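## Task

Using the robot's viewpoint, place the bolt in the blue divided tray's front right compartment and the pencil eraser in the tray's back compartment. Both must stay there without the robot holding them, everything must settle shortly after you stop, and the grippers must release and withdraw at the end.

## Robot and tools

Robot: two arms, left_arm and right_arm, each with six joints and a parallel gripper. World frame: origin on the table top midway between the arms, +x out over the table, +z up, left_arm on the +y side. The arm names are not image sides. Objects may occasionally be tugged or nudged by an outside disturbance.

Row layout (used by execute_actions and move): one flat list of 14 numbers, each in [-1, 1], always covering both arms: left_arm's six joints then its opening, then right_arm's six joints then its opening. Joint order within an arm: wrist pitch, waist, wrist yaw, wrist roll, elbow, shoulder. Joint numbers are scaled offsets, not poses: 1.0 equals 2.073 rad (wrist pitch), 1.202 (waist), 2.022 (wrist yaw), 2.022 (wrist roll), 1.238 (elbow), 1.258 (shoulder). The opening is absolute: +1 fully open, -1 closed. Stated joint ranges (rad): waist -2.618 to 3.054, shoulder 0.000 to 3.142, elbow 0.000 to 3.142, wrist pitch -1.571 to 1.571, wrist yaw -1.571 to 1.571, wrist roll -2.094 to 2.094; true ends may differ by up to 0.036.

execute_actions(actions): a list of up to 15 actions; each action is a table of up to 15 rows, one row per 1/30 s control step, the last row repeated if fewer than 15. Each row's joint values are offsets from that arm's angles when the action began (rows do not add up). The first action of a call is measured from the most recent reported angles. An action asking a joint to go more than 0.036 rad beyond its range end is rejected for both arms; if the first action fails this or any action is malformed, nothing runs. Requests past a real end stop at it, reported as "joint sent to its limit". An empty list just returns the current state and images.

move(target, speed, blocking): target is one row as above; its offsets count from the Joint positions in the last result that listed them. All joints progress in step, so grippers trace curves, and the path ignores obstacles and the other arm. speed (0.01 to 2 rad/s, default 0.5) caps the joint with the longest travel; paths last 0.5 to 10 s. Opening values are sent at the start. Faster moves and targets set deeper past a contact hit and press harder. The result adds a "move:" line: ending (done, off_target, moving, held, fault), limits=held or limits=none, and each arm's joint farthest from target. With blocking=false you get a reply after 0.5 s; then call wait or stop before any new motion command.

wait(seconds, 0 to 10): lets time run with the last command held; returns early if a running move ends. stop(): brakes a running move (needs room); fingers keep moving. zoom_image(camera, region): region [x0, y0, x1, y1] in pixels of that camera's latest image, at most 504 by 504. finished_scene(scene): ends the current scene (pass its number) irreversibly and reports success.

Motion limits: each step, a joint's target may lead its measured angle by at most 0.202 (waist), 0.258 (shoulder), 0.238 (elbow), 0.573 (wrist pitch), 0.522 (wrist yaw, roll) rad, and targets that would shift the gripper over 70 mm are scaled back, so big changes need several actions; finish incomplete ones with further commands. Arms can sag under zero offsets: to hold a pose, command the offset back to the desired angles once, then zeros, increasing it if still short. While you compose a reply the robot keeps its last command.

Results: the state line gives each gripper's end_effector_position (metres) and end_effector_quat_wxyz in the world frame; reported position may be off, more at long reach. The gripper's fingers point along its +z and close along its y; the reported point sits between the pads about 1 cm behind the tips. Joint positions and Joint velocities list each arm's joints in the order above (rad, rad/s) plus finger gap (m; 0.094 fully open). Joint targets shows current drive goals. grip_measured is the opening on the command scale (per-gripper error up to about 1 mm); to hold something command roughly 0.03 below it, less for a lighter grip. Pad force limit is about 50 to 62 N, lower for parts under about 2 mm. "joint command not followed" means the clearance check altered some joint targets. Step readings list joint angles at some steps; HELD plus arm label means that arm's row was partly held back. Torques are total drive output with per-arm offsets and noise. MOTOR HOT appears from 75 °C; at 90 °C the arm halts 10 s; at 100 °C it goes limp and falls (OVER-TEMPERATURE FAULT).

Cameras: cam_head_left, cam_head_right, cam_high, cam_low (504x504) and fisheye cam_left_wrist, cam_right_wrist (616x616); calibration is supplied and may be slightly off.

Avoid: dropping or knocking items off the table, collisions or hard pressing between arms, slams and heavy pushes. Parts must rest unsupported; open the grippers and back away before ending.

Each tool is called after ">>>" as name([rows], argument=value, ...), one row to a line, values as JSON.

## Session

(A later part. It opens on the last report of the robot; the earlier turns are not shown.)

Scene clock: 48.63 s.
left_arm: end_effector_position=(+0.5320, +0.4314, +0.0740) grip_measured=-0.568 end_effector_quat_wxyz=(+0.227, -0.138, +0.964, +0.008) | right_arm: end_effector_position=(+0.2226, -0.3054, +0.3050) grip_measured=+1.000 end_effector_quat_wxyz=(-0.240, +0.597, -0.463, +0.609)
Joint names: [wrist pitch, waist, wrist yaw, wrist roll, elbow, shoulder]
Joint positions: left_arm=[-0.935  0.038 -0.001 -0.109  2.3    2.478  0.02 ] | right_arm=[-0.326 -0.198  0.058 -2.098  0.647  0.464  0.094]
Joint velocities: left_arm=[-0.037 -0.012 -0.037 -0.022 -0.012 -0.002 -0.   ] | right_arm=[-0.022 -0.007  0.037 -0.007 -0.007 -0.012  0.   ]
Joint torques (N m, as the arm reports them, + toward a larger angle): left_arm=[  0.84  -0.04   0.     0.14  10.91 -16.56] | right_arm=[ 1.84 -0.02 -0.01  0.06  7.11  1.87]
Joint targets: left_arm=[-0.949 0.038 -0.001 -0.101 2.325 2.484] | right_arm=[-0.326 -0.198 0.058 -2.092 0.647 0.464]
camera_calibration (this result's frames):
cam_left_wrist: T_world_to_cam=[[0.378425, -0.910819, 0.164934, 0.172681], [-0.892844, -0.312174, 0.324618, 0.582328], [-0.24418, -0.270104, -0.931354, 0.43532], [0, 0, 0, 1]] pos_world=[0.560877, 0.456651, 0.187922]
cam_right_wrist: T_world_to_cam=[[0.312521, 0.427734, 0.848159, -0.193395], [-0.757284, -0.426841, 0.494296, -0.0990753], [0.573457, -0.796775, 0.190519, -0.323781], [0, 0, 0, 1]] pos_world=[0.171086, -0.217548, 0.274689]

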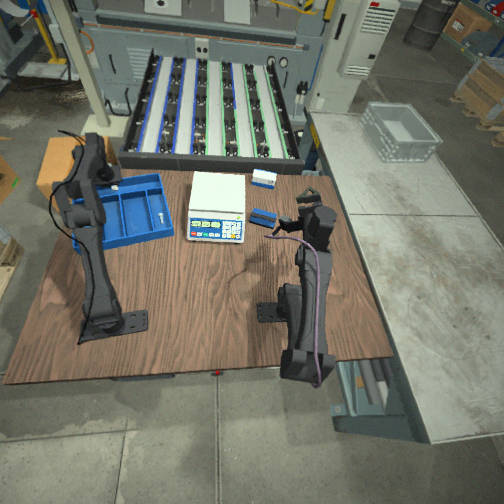

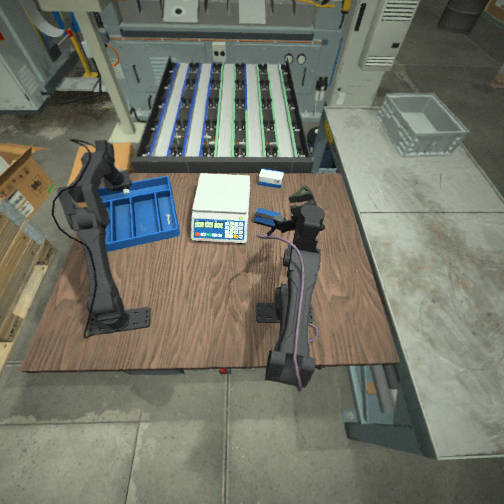

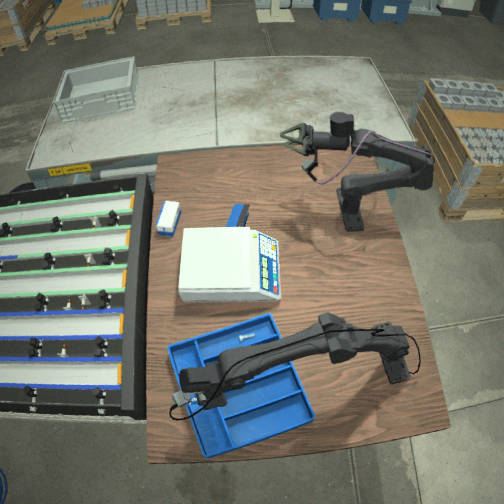

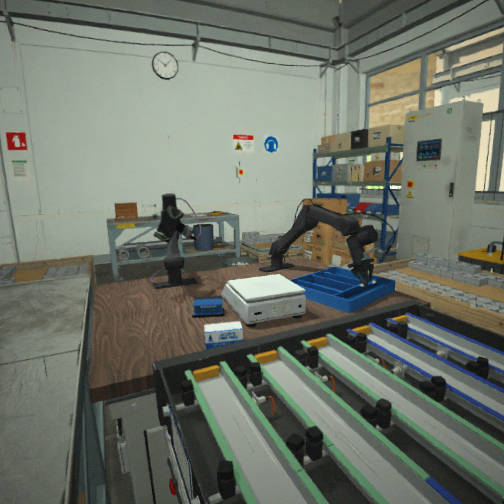

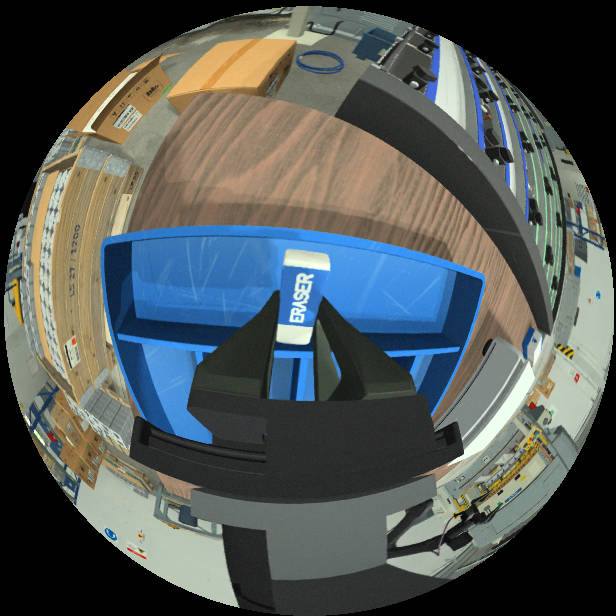

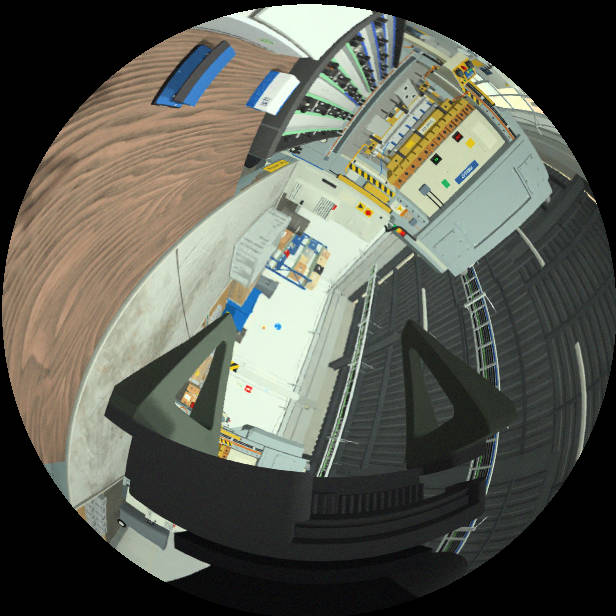

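>>> move(target=[-0.007,0,0,0.78,0.02,0.005,-0.6,0,0,0,0.003,0,0,1], speed=1.0)

Scene clock: 51.33 s.
left_arm: end_effector_position=(+0.5320, +0.4314, +0.0740) grip_measured=-0.568 end_effector_quat_wxyz=(+0.155, +0.584, +0.780, +0.166) | right_arm: end_effector_position=(+0.2226, -0.3054, +0.3050) grip_measured=+1.000 end_effector_quat_wxyz=(-0.240, +0.597, -0.463, +0.609)
Joint names: [wrist pitch, waist, wrist yaw, wrist roll, elbow, shoulder]
Joint positions: left_arm=[-0.935  0.038 -0.001  1.461  2.3    2.478  0.02 ] | right_arm=[-0.326 -0.198  0.058 -2.099  0.647  0.464  0.094]
Joint velocities: left_arm=[-0.051  0.012  0.022  0.066  0.002 -0.007 -0.001] | right_arm=[-0.007  0.007 -0.081  0.007  0.002  0.012  0.   ]
Joint torques (N m, as the arm reports them, + toward a larger angle): left_arm=[  0.84   0.01   0.08   0.1   10.9  -16.31] | right_arm=[ 1.84 -0.04  0.    0.07  7.08  1.88]
Joint targets: left_arm=[-0.950 0.038 -0.001 1.468 2.325 2.484] | right_arm=[-0.326 -0.198 0.058 -2.092 0.647 0.464]
move: off_target (left_arm); limits=none; left_arm: farthest joint: the elbow, 0.024 radians from its target (0.024 radians at the start); right_arm: farthest joint: the wrist roll, 0.007 radians from its target (0.006 radians at the start)
camera_calibration (this result's frames):
cam_left_wrist: T_world_to_cam=[[-0.827377, -0.416341, -0.376973, 0.641018], [-0.561604, 0.604947, 0.564482, -0.00726893], [-0.00696782, 0.678748, -0.734338, -0.114767], [0, 0, 0, 1]] pos_world=[0.525481, 0.349177, 0.161472]
cam_right_wrist: T_world_to_cam=[[0.312653, 0.428383, 0.847783, -0.193112], [-0.757133, -0.426565, 0.494765, -0.0991677], [0.573583, -0.796574, 0.190976, -0.323887], [0, 0, 0, 1]] pos_world=[0.17107, -0.217576, 0.274636]

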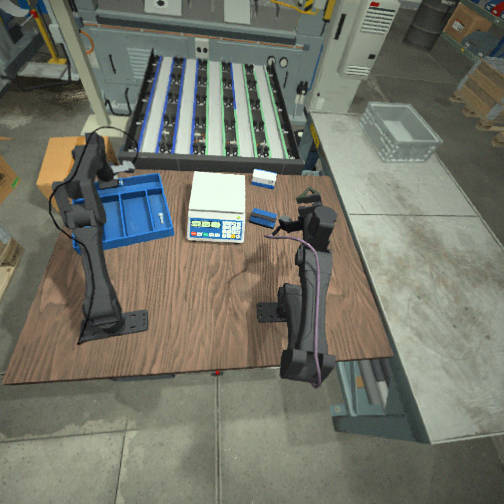

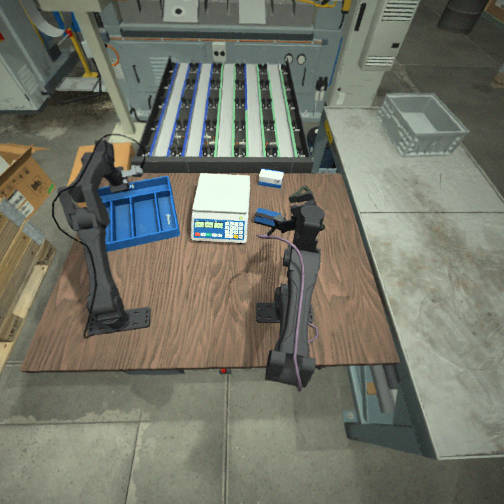

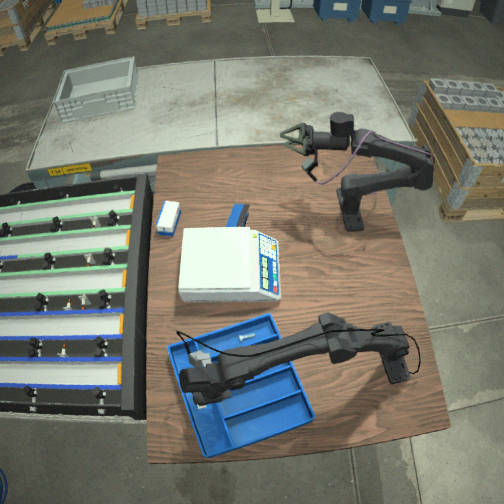

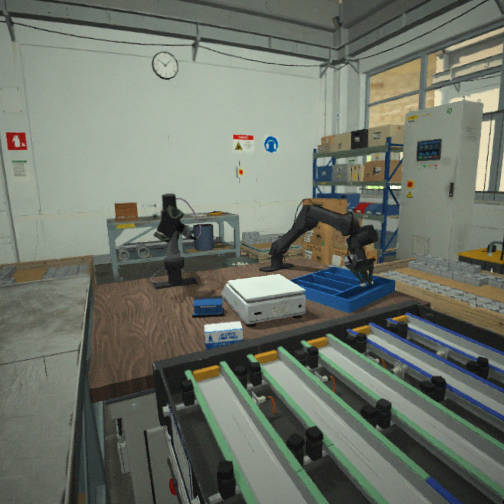

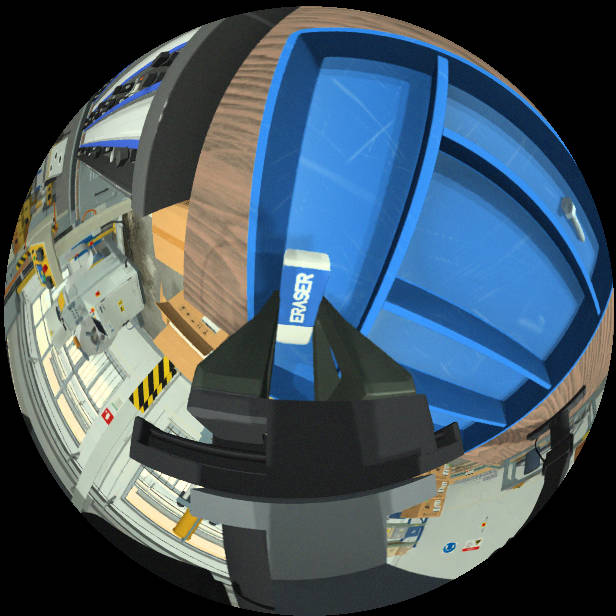

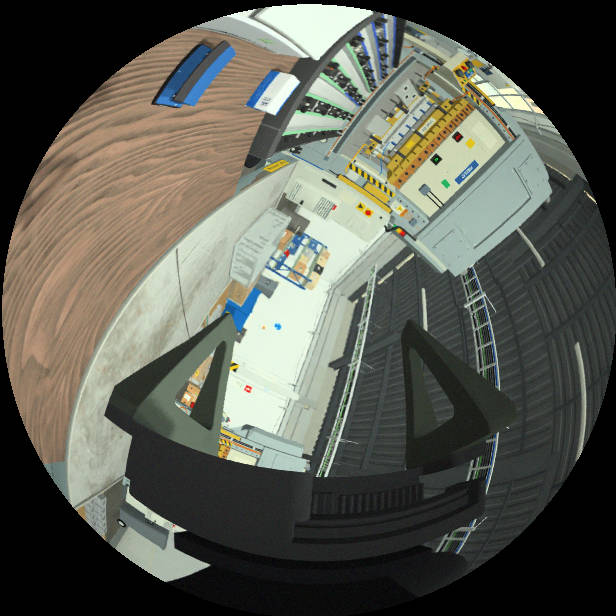

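>>> move(target=[0.035,0,0,0.003,0.005,0.055,-0.6,0,0,0,0.003,0,0,1], speed=0.2)

>>> zoom_image(camera="cam_left_wrist", region=[150, 150, 500, 450])

Scene clock: 52.77 s.
left_arm: end_effector_position=(+0.5435, +0.4334, +0.0448) grip_measured=-0.568 end_effector_quat_wxyz=(+0.157, +0.584, +0.779, +0.168) | right_arm: end_effector_position=(+0.2226, -0.3054, +0.3050) grip_measured=+1.000 end_effector_quat_wxyz=(-0.240, +0.598, -0.463, +0.609)
Joint names: [wrist pitch, waist, wrist yaw, wrist roll, elbow, shoulder]
Joint positions: left_arm=[-0.866  0.038 -0.001  1.461  2.3    2.542  0.02 ] | right_arm=[-0.326 -0.198  0.058 -2.099  0.647  0.464  0.094]
Joint velocities: left_arm=[-0.037 -0.017 -0.007 -0.022  0.002  0.002 -0.   ] | right_arm=[ 0.037 -0.012  0.037 -0.022 -0.002 -0.002  0.   ]
Joint torques (N m, as the arm reports them, + toward a larger angle): left_arm=[  1.01  -0.04   0.04   0.1    9.06 -16.84] | right_arm=[1.85 0.01 0.   0.05 7.09 1.88]
Joint targets: left_arm=[-0.863 0.038 -0.001 1.467 2.306 2.547] | right_arm=[-0.326 -0.198 0.058 -2.093 0.647 0.464]
move: done; limits=none; left_arm: farthest joint: the elbow, 0.006 radians from its target (0.006 radians at the start); right_arm: farthest joint: the wrist roll, 0.006 radians from its target (0.006 radians at the start)
camera_calibration (this result's frames):
cam_left_wrist: T_world_to_cam=[[-0.825535, -0.415642, -0.381751, 0.639263], [-0.564344, 0.604522, 0.562201, 0.0162234], [-0.00289752, 0.679555, -0.733619, -0.140119], [0, 0, 0, 1]] pos_world=[0.536484, 0.351115, 0.132125]
cam_right_wrist: T_world_to_cam=[[0.31272, 0.428707, 0.847594, -0.19297], [-0.757057, -0.426427, 0.495, -0.0992138], [0.573647, -0.796474, 0.191204, -0.32394], [0, 0, 0, 1]] pos_world=[0.171062, -0.21759, 0.27461]

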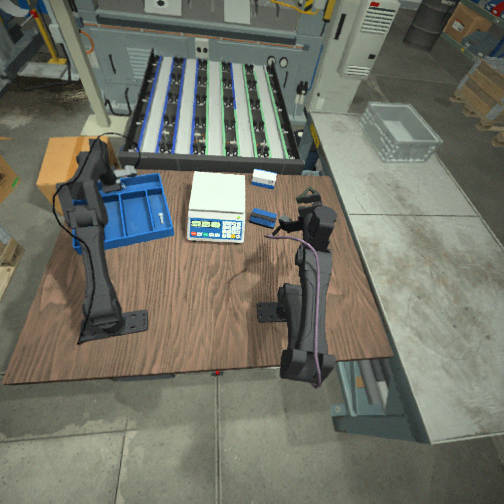

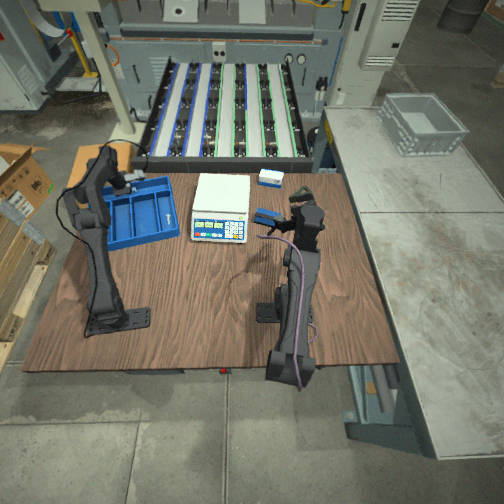

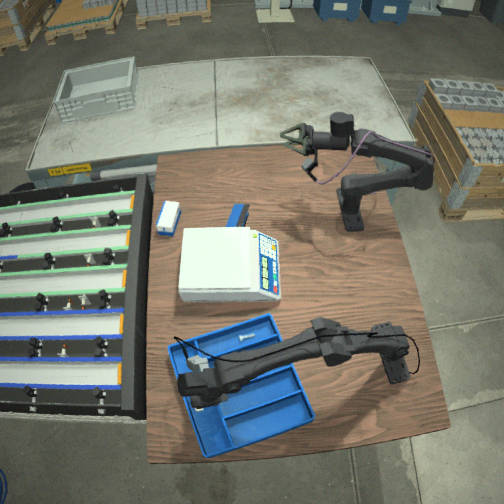

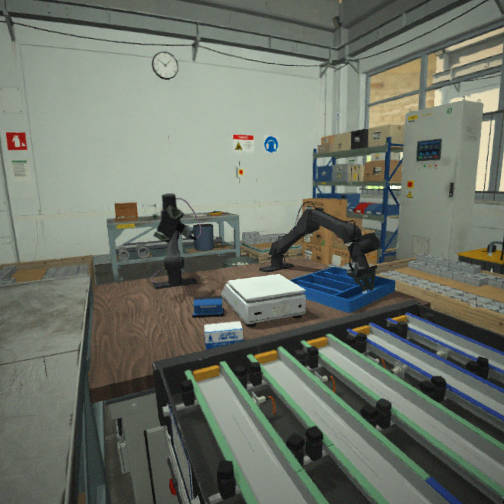

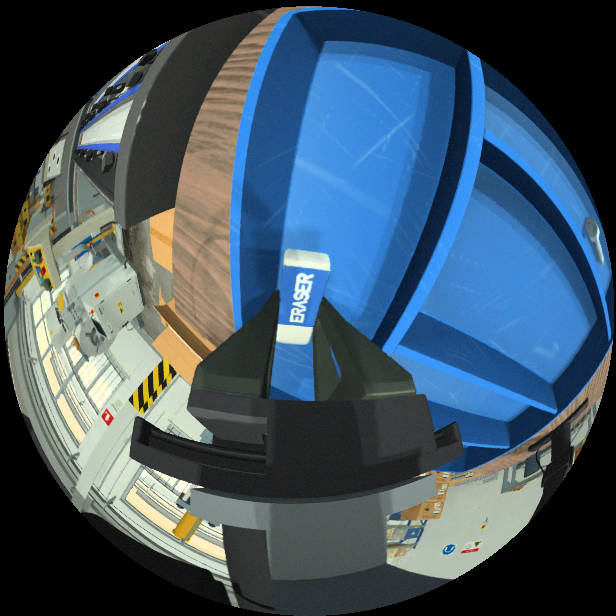

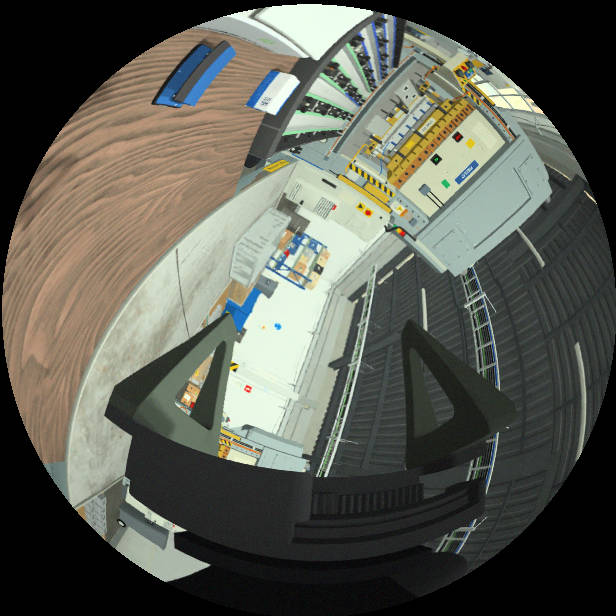

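Region (150, 150, 500, 450) of cam_left_wrist's 616x616 image, scaled by 1.440, with more detail than that image has; it fills the top 432 rows of this view, and the rest is white.

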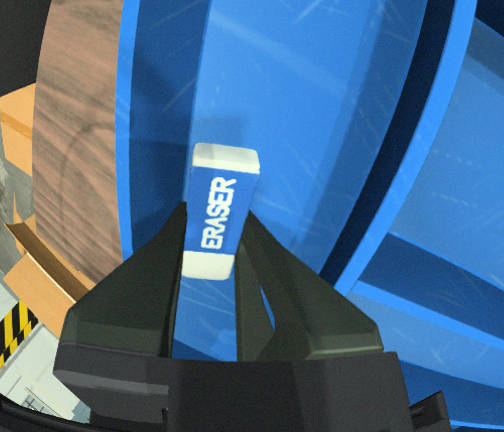

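>>> move(target=[0.027,0,0,0.003,-0.05,0.004,-0.6,0,0,0,0.003,0,0,1], speed=0.15)

>>> zoom_image(camera="cam_left_wrist", region=[150, 150, 500, 450])

Scene clock: 54.00 s.
left_arm: end_effector_position=(+0.5440, +0.4335, +0.0327) grip_measured=-0.568 end_effector_quat_wxyz=(+0.158, +0.583, +0.779, +0.169) | right_arm: end_effector_position=(+0.2226, -0.3054, +0.3050) grip_measured=+1.000 end_effector_quat_wxyz=(-0.240, +0.598, -0.463, +0.609)
Joint names: [wrist pitch, waist, wrist yaw, wrist roll, elbow, shoulder]
Joint positions: left_arm=[-0.813  0.038 -0.001  1.461  2.251  2.542  0.02 ] | right_arm=[-0.326 -0.198  0.058 -2.1    0.647  0.464  0.094]
Joint velocities: left_arm=[ 0.095 -0.002  0.022 -0.022  0.027 -0.007 -0.001] | right_arm=[ 0.007  0.002  0.022 -0.007  0.017  0.002  0.   ]
Joint torques (N m, as the arm reports them, + toward a larger angle): left_arm=[  1.01   0.15   0.07   0.13   7.4  -16.76] | right_arm=[ 1.84 -0.02  0.    0.07  7.09  1.87]
Joint targets: left_arm=[-0.810 0.038 -0.001 1.467 2.238 2.547] | right_arm=[-0.326 -0.198 0.058 -2.093 0.647 0.464]
move: done; limits=none; left_arm: farthest joint: the elbow, 0.013 radians from its target (0.062 radians at the start); right_arm: farthest joint: the wrist roll, 0.007 radians from its target (0.006 radians at the start)
camera_calibration (this result's frames):
cam_left_wrist: T_world_to_cam=[[-0.824239, -0.415413, -0.384788, 0.634354], [-0.566242, 0.604186, 0.560651, 0.0244096], [-0.000417977, 0.679994, -0.733218, -0.150543], [0, 0, 0, 1]] pos_world=[0.536618, 0.351139, 0.120026]
cam_right_wrist: T_world_to_cam=[[0.312786, 0.429031, 0.847406, -0.192828], [-0.756982, -0.426288, 0.495234, -0.0992599], [0.57371, -0.796373, 0.191432, -0.323993], [0, 0, 0, 1]] pos_world=[0.171054, -0.217603, 0.274584]

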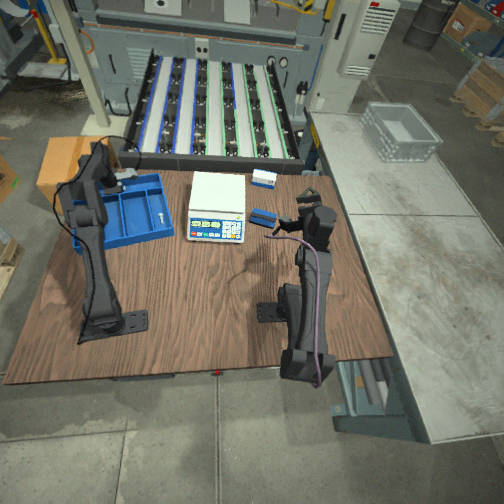

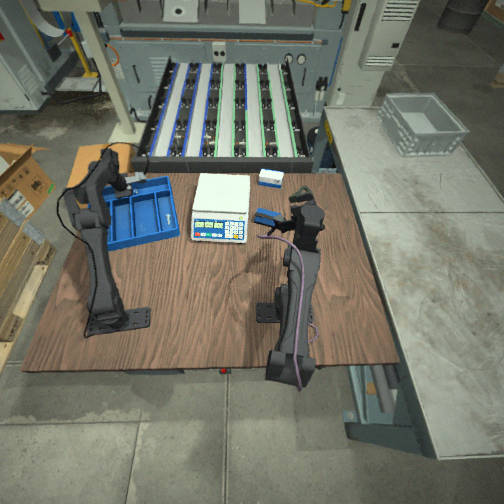

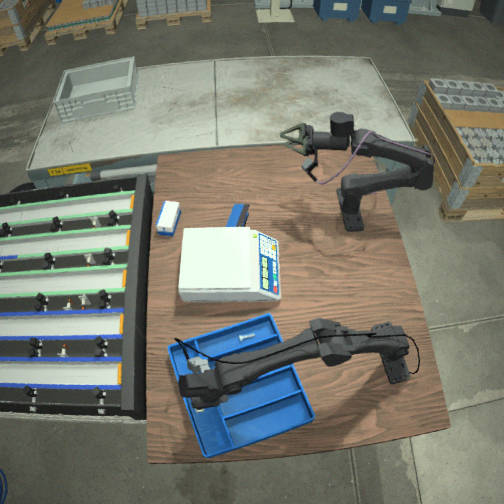

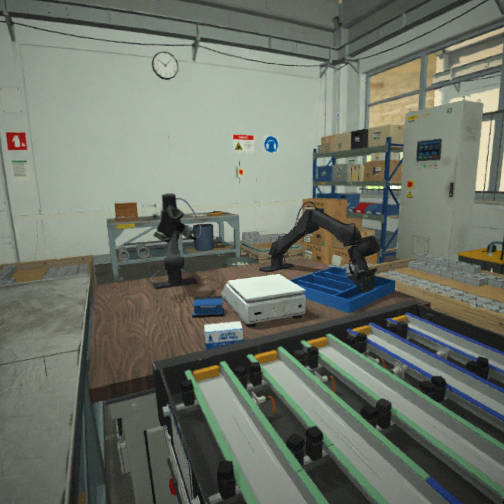

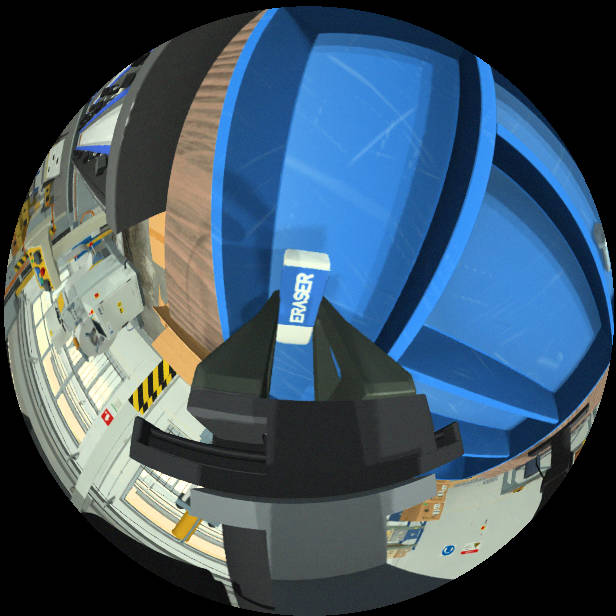

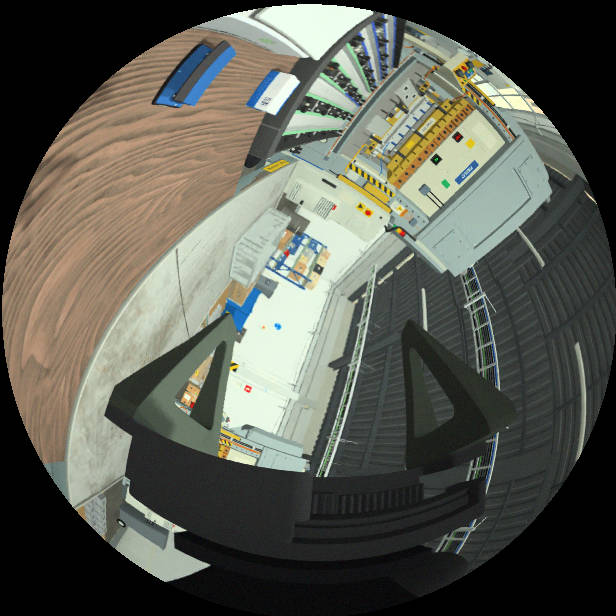

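Region (150, 150, 500, 450) of cam_left_wrist's 616x616 image, scaled by 1.440, with more detail than that image has; it fills the top 432 rows of this view, and the rest is white.

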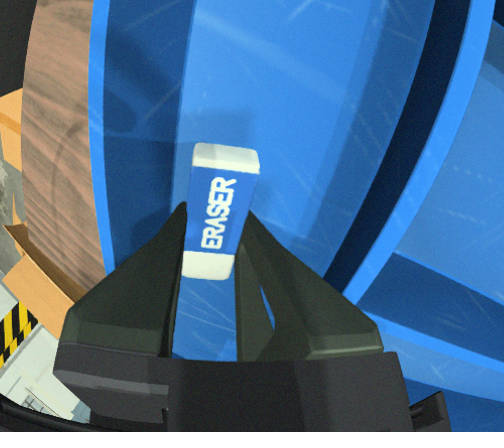

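>>> execute_actions([
  [[0.008,0,0,0.003,-0.024,0.004,-0.6,0,0,0,0.003,0,0,1]],
  [[0.008,0,0,0.003,-0.024,0.004,-0.6,0,0,0,0.003,0,0,1]],
  [[0,0,0,0,0,0,-0.5,0,0,0,0,0,0,1],[0,0,0,0,0,0,-0.45,0,0,0,0,0,0,1],[0,0,0,0,0,0,-0.4,0,0,0,0,0,0,1],[0,0,0,0,0,0,-0.35,0,0,0,0,0,0,1]],
])

>>> zoom_image(camera="cam_left_wrist", region=[150, 150, 500, 450])

Scene clock: 55.73 s.
left_arm: end_effector_position=(+0.5514, +0.4349, +0.0333) grip_measured=-0.352 end_effector_quat_wxyz=(+0.169, +0.581, +0.775, +0.181) | right_arm: end_effector_position=(+0.2226, -0.3054, +0.3050) grip_measured=+1.000 end_effector_quat_wxyz=(-0.239, +0.598, -0.462, +0.610)
Joint names: [wrist pitch, waist, wrist yaw, wrist roll, elbow, shoulder]
Joint positions: left_arm=[-0.764  0.038 -0.001  1.461  2.237  2.542  0.03 ] | right_arm=[-0.326 -0.198  0.058 -2.101  0.647  0.464  0.094]
Joint velocities: left_arm=[ 0.022 -0.012 -0.007 -0.022 -0.002  0.012 -0.001] | right_arm=[ 0.007 -0.007  0.022 -0.007 -0.012 -0.012  0.   ]
Joint torques (N m, as the arm reports them, + toward a larger angle): left_arm=[  0.93  -0.11   0.03   0.02   8.64 -17.36] | right_arm=[ 1.85 -0.03  0.01  0.01  7.1   1.89]
Joint targets: left_arm=[-0.778 0.038 -0.001 1.461 2.237 2.542] | right_arm=[-0.326 -0.198 0.058 -2.100 0.647 0.464]
Step readings (joint positions; steps 1 to 15: 1st action; 16 to 30: 2nd action; 31 to 45: 3rd action):
0: left_arm=[-0.813 0.038 -0.001 1.461 2.251 2.542] | right_arm=[-0.326 -0.198 0.058 -2.100 0.647 0.464]
1: left_arm=[-0.811 0.038 -0.001 1.461 2.249 2.542] | right_arm=[-0.326 -0.198 0.058 -2.100 0.647 0.464]
2: left_arm=[-0.807 0.038 -0.001 1.461 2.246 2.542] | right_arm=[-0.326 -0.198 0.058 -2.100 0.647 0.464]
4: left_arm=[-0.802 0.038 -0.001 1.461 2.242 2.542] | right_arm=[-0.326 -0.198 0.058 -2.100 0.647 0.464]
8: left_arm=[-0.797 0.038 -0.001 1.461 2.242 2.542] | right_arm=[-0.326 -0.198 0.058 -2.100 0.647 0.464]
15: left_arm=[-0.795 0.038 -0.001 1.461 2.242 2.542] | right_arm=[-0.326 -0.198 0.058 -2.100 0.647 0.464]
16: left_arm=[-0.792 0.038 -0.001 1.461 2.240 2.542] | right_arm=[-0.326 -0.198 0.058 -2.100 0.647 0.464]
17: left_arm=[-0.789 0.038 -0.001 1.461 2.238 2.542] | right_arm=[-0.326 -0.198 0.058 -2.100 0.647 0.464]
19: left_arm=[-0.785 0.038 -0.001 1.461 2.237 2.542] | right_arm=[-0.326 -0.198 0.058 -2.100 0.647 0.464]
23: left_arm=[-0.780 0.038 -0.001 1.461 2.237 2.542] | right_arm=[-0.326 -0.198 0.058 -2.100 0.647 0.464]
30: left_arm=[-0.778 0.038 -0.001 1.461 2.237 2.542] | right_arm=[-0.326 -0.198 0.058 -2.100 0.647 0.464]
31: left_arm=[-0.777 0.038 -0.001 1.461 2.237 2.542] | right_arm=[-0.326 -0.198 0.058 -2.100 0.647 0.464]
32: left_arm=[-0.774 0.038 -0.001 1.461 2.237 2.542] | right_arm=[-0.326 -0.198 0.058 -2.100 0.647 0.464]
34: left_arm=[-0.767 0.038 -0.001 1.461 2.237 2.542] | right_arm=[-0.326 -0.198 0.058 -2.101 0.647 0.464]
38: left_arm=[-0.764 0.038 -0.001 1.461 2.237 2.542] | right_arm=[-0.326 -0.198 0.058 -2.101 0.647 0.464]
45: Joint positions above
camera_calibration (this result's frames):
cam_left_wrist: T_world_to_cam=[[-0.810356, -0.412978, -0.415658, 0.633571], [-0.585418, 0.600521, 0.544666, 0.0401326], [0.0246767, 0.684707, -0.728401, -0.167087], [0, 0, 0, 1]] pos_world=[0.541035, 0.351956, 0.119784]
cam_right_wrist: T_world_to_cam=[[0.313051, 0.430328, 0.846651, -0.192261], [-0.756679, -0.425734, 0.496172, -0.099444], [0.573965, -0.79597, 0.192343, -0.324205], [0, 0, 0, 1]] pos_world=[0.171022, -0.217659, 0.274478]

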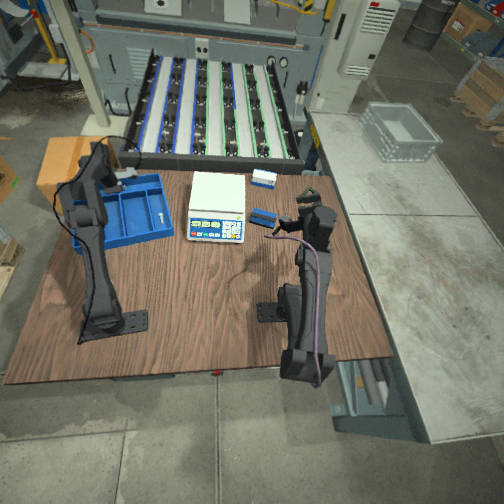

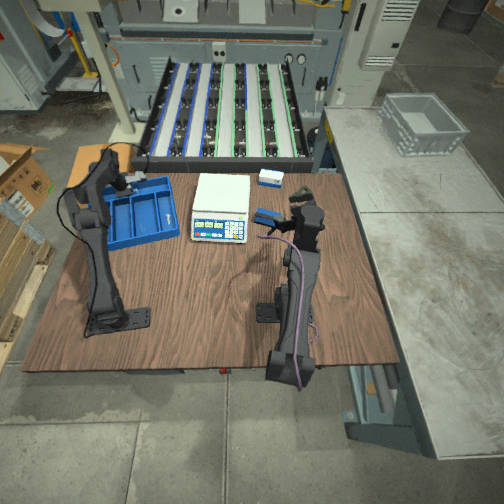

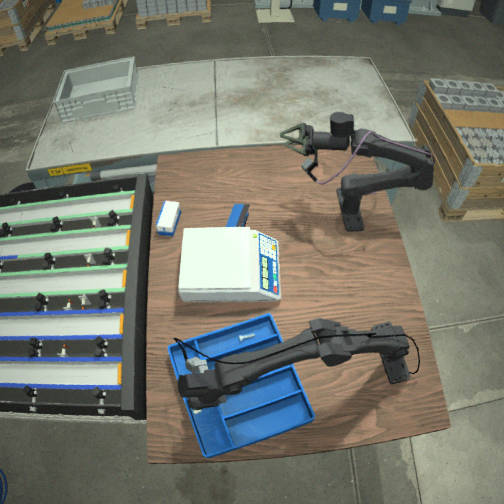

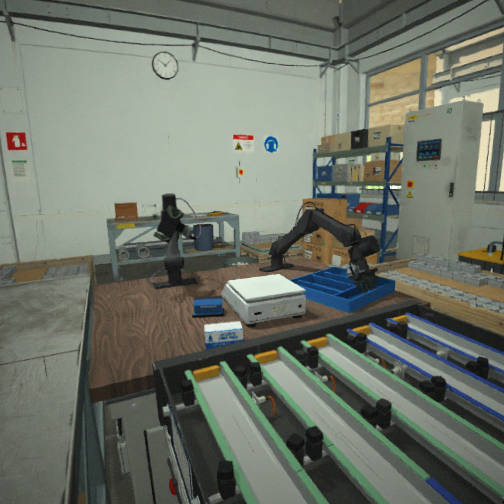

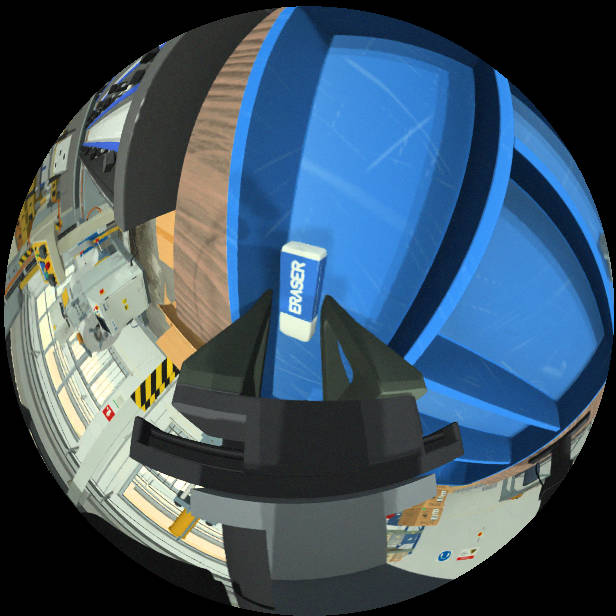

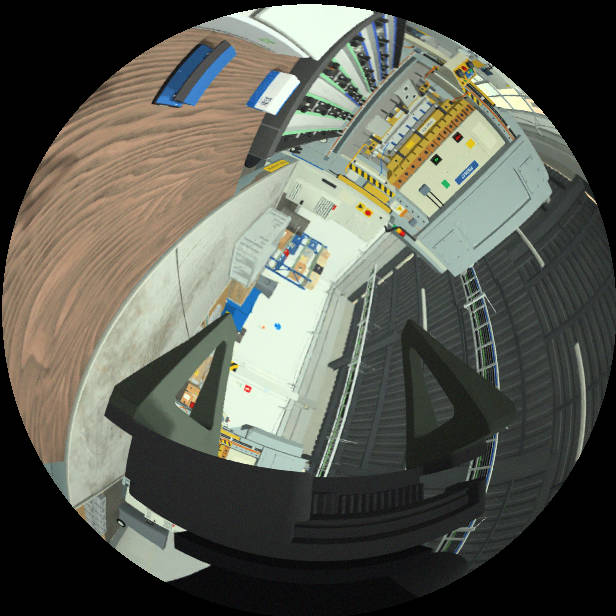

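Region (150, 150, 500, 450) of cam_left_wrist's 616x616 image, scaled by 1.440, with more detail than that image has; it fills the top 432 rows of this view, and the rest is white.

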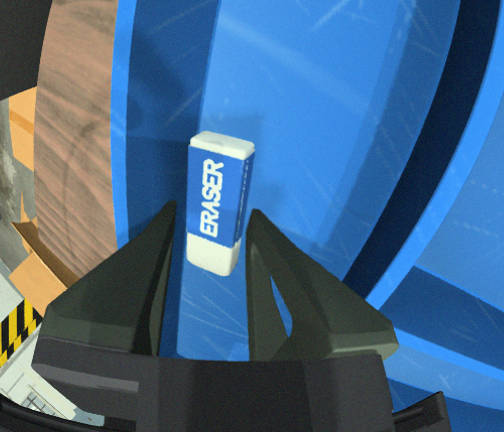

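>>> move(target=[-0.12,0,0,0,0.22,-0.01,-0.33,0,0,0,0.003,0,0,1], speed=0.4)

>>> move(target=[-0.1,0,0,-0.75,-0.75,-0.85,0.5,0,0,0,0.003,0,0,1], speed=1.2)

Scene clock: 57.27 s.
left_arm: end_effector_position=(+0.5533, +0.4352, +0.1002) grip_measured=-0.332 end_effector_quat_wxyz=(+0.178, +0.579, +0.773, +0.191) | right_arm: end_effector_position=(+0.2226, -0.3054, +0.3050) grip_measured=+1.000 end_effector_quat_wxyz=(-0.239, +0.598, -0.462, +0.610)
Joint names: [wrist pitch, waist, wrist yaw, wrist roll, elbow, shoulder]
Joint positions: left_arm=[-0.991  0.038 -0.001  1.461  2.491  2.542  0.031] | right_arm=[-0.326 -0.198  0.058 -2.102  0.647  0.464  0.094]
Joint velocities: left_arm=[-0.007  0.007  0.037  0.022 -0.007  0.002 -0.   ] | right_arm=[-0.022 -0.007 -0.022 -0.051 -0.017 -0.022  0.   ]
Joint torques (N m, as the arm reports them, + toward a larger angle): left_arm=[  0.88   0.14   0.04   0.01  10.41 -18.4 ] | right_arm=[ 1.85 -0.03  0.    0.06  7.1   1.88]
Joint targets: left_arm=[-1.013 0.038 -0.001 1.461 2.510 2.530] | right_arm=[-0.326 -0.198 0.058 -2.095 0.647 0.464]
move: off_target (left_arm); limits=none; left_arm: farthest joint: the wrist pitch, 0.022 radians from its target (0.248 radians at the start); right_arm: farthest joint: the wrist roll, 0.007 radians from its target (0.006 radians at the start)
camera_calibration (this result's frames):
cam_left_wrist: T_world_to_cam=[[-0.798958, -0.410962, -0.439064, 0.658211], [-0.599772, 0.597982, 0.531687, 0.0149397], [0.0440495, 0.688134, -0.724246, -0.131249], [0, 0, 0, 1]] pos_world=[0.540625, 0.351883, 0.185997]
cam_right_wrist: T_world_to_cam=[[0.313183, 0.430975, 0.846272, -0.191978], [-0.756528, -0.425456, 0.496641, -0.0995357], [0.574092, -0.795768, 0.192799, -0.32431], [0, 0, 0, 1]] pos_world=[0.171007, -0.217686, 0.274425]

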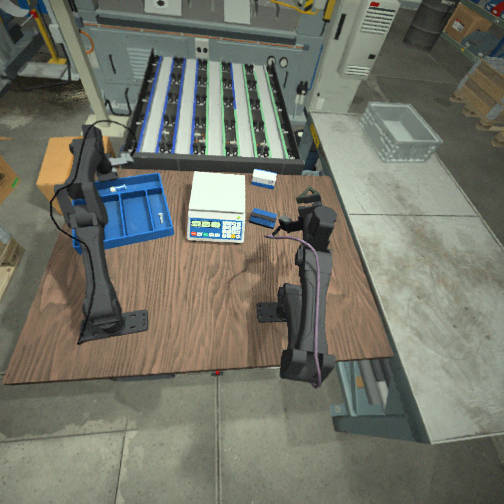

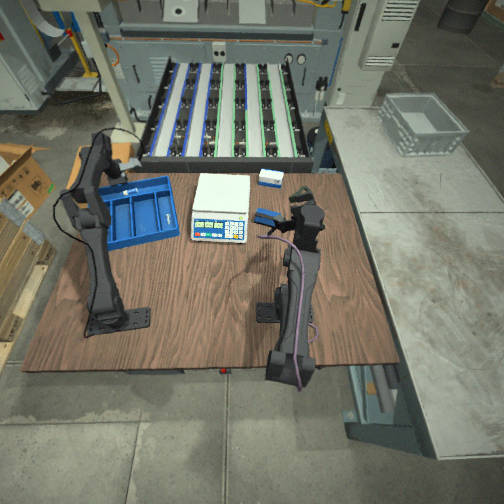

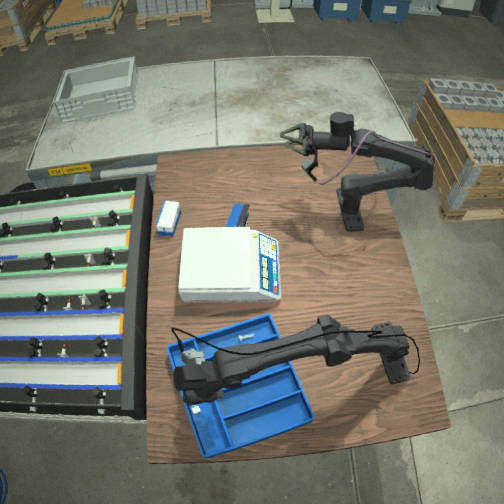

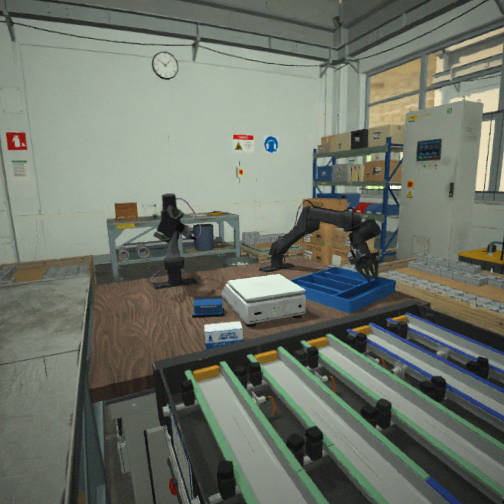

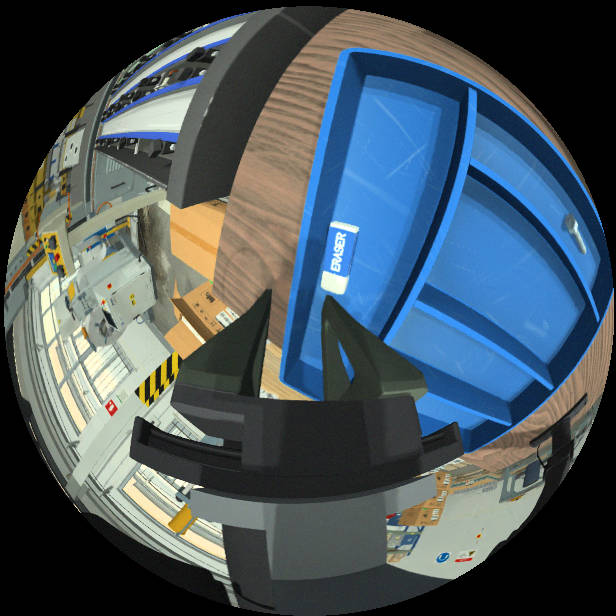

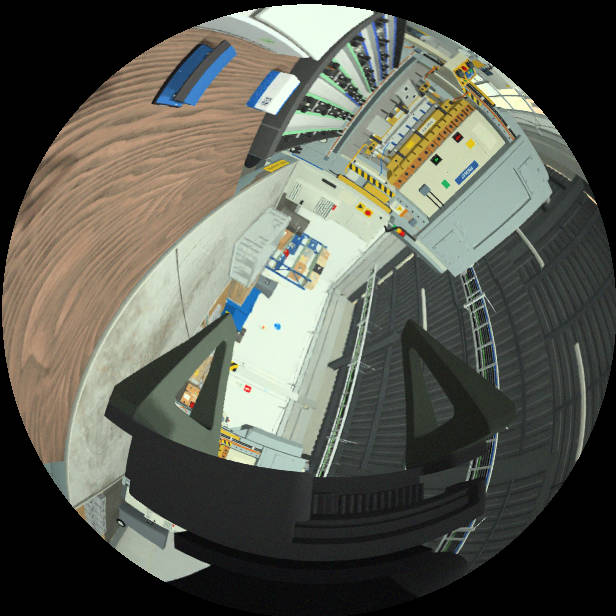

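Scene clock: 59.53 s.
left_arm: end_effector_position=(+0.2972, +0.3899, +0.2422) grip_measured=+0.498 end_effector_quat_wxyz=(+0.235, -0.107, +0.966, +0.016) | right_arm: end_effector_position=(+0.2226, -0.3054, +0.3050) grip_measured=+1.000 end_effector_quat_wxyz=(-0.239, +0.598, -0.462, +0.610)
Joint names: [wrist pitch, waist, wrist yaw, wrist roll, elbow, shoulder]
Joint positions: left_arm=[-1.183  0.038 -0.001 -0.046  1.577  1.489  0.07 ] | right_arm=[-0.326 -0.198  0.058 -2.103  0.647  0.464  0.094]
Joint velocities: left_arm=[ 0.007 -0.007  0.022 -0.051 -0.002 -0.012 -0.001] | right_arm=[ 0.037 -0.002 -0.168 -0.037 -0.002 -0.022  0.   ]
Joint torques (N m, as the arm reports them, + toward a larger angle): left_arm=[ 0.84  0.02  0.03 -0.03  6.85 -8.24] | right_arm=[ 1.86 -0.02  0.    0.06  7.1   1.9 ]
Joint targets: left_arm=[-1.198 0.038 -0.001 -0.055 1.562 1.473] | right_arm=[-0.326 -0.198 0.058 -2.096 0.647 0.464]
move: done; limits=none; left_arm: farthest joint: the shoulder, 0.016 radians from its target (1.069 radians at the start); right_arm: farthest joint: the wrist roll, 0.007 radians from its target (0.006 radians at the start)
camera_calibration (this result's frames):
cam_left_wrist: T_world_to_cam=[[0.324643, -0.935335, 0.140558, 0.227489], [-0.913396, -0.271441, 0.303359, 0.300448], [-0.245589, -0.226868, -0.942452, 0.509671], [0, 0, 0, 1]] pos_world=[0.325746, 0.40996, 0.357222]
cam_right_wrist: T_world_to_cam=[[0.313316, 0.431623, 0.845893, -0.191694], [-0.756377, -0.425178, 0.497109, -0.0996273], [0.574219, -0.795566, 0.193254, -0.324416], [0, 0, 0, 1]] pos_world=[0.170991, -0.217714, 0.274373]

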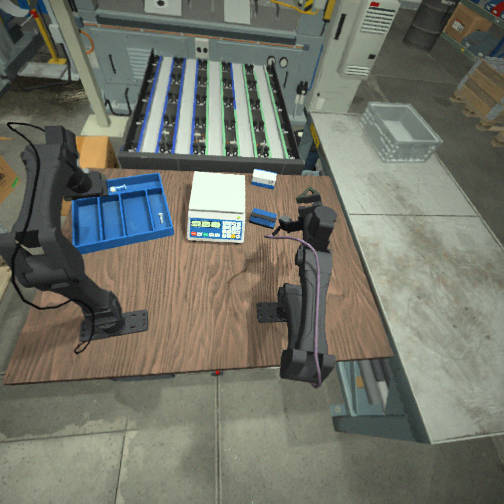

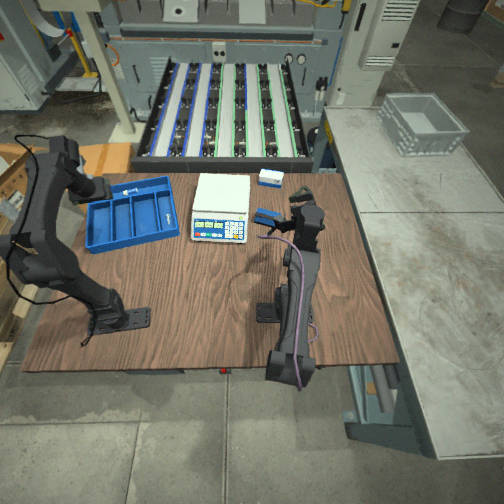

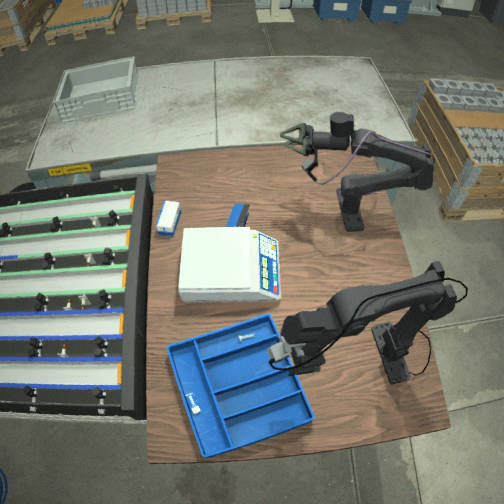

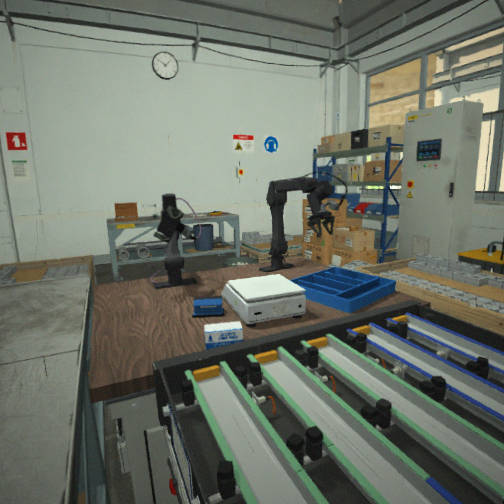

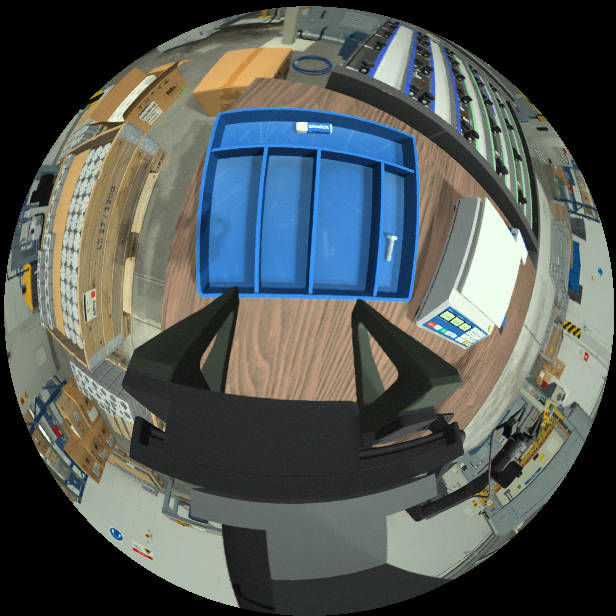

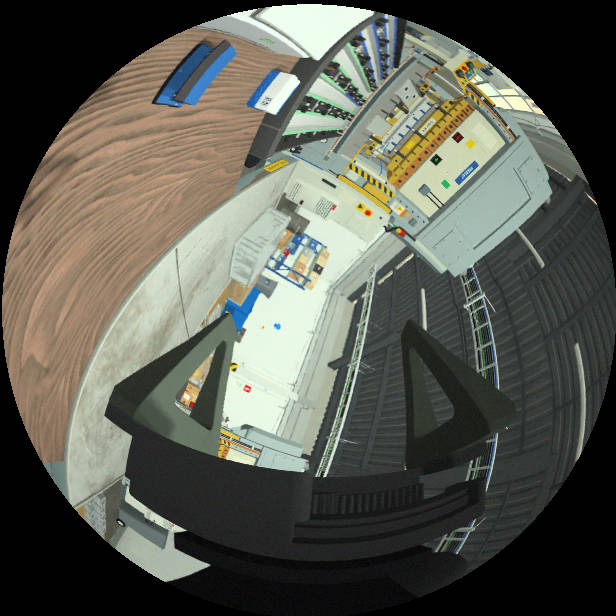

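Both in place: bolt in the front-right compartment, eraser in the back one.

>>> finished_scene(scene=1)

The scene is finished: the task was done.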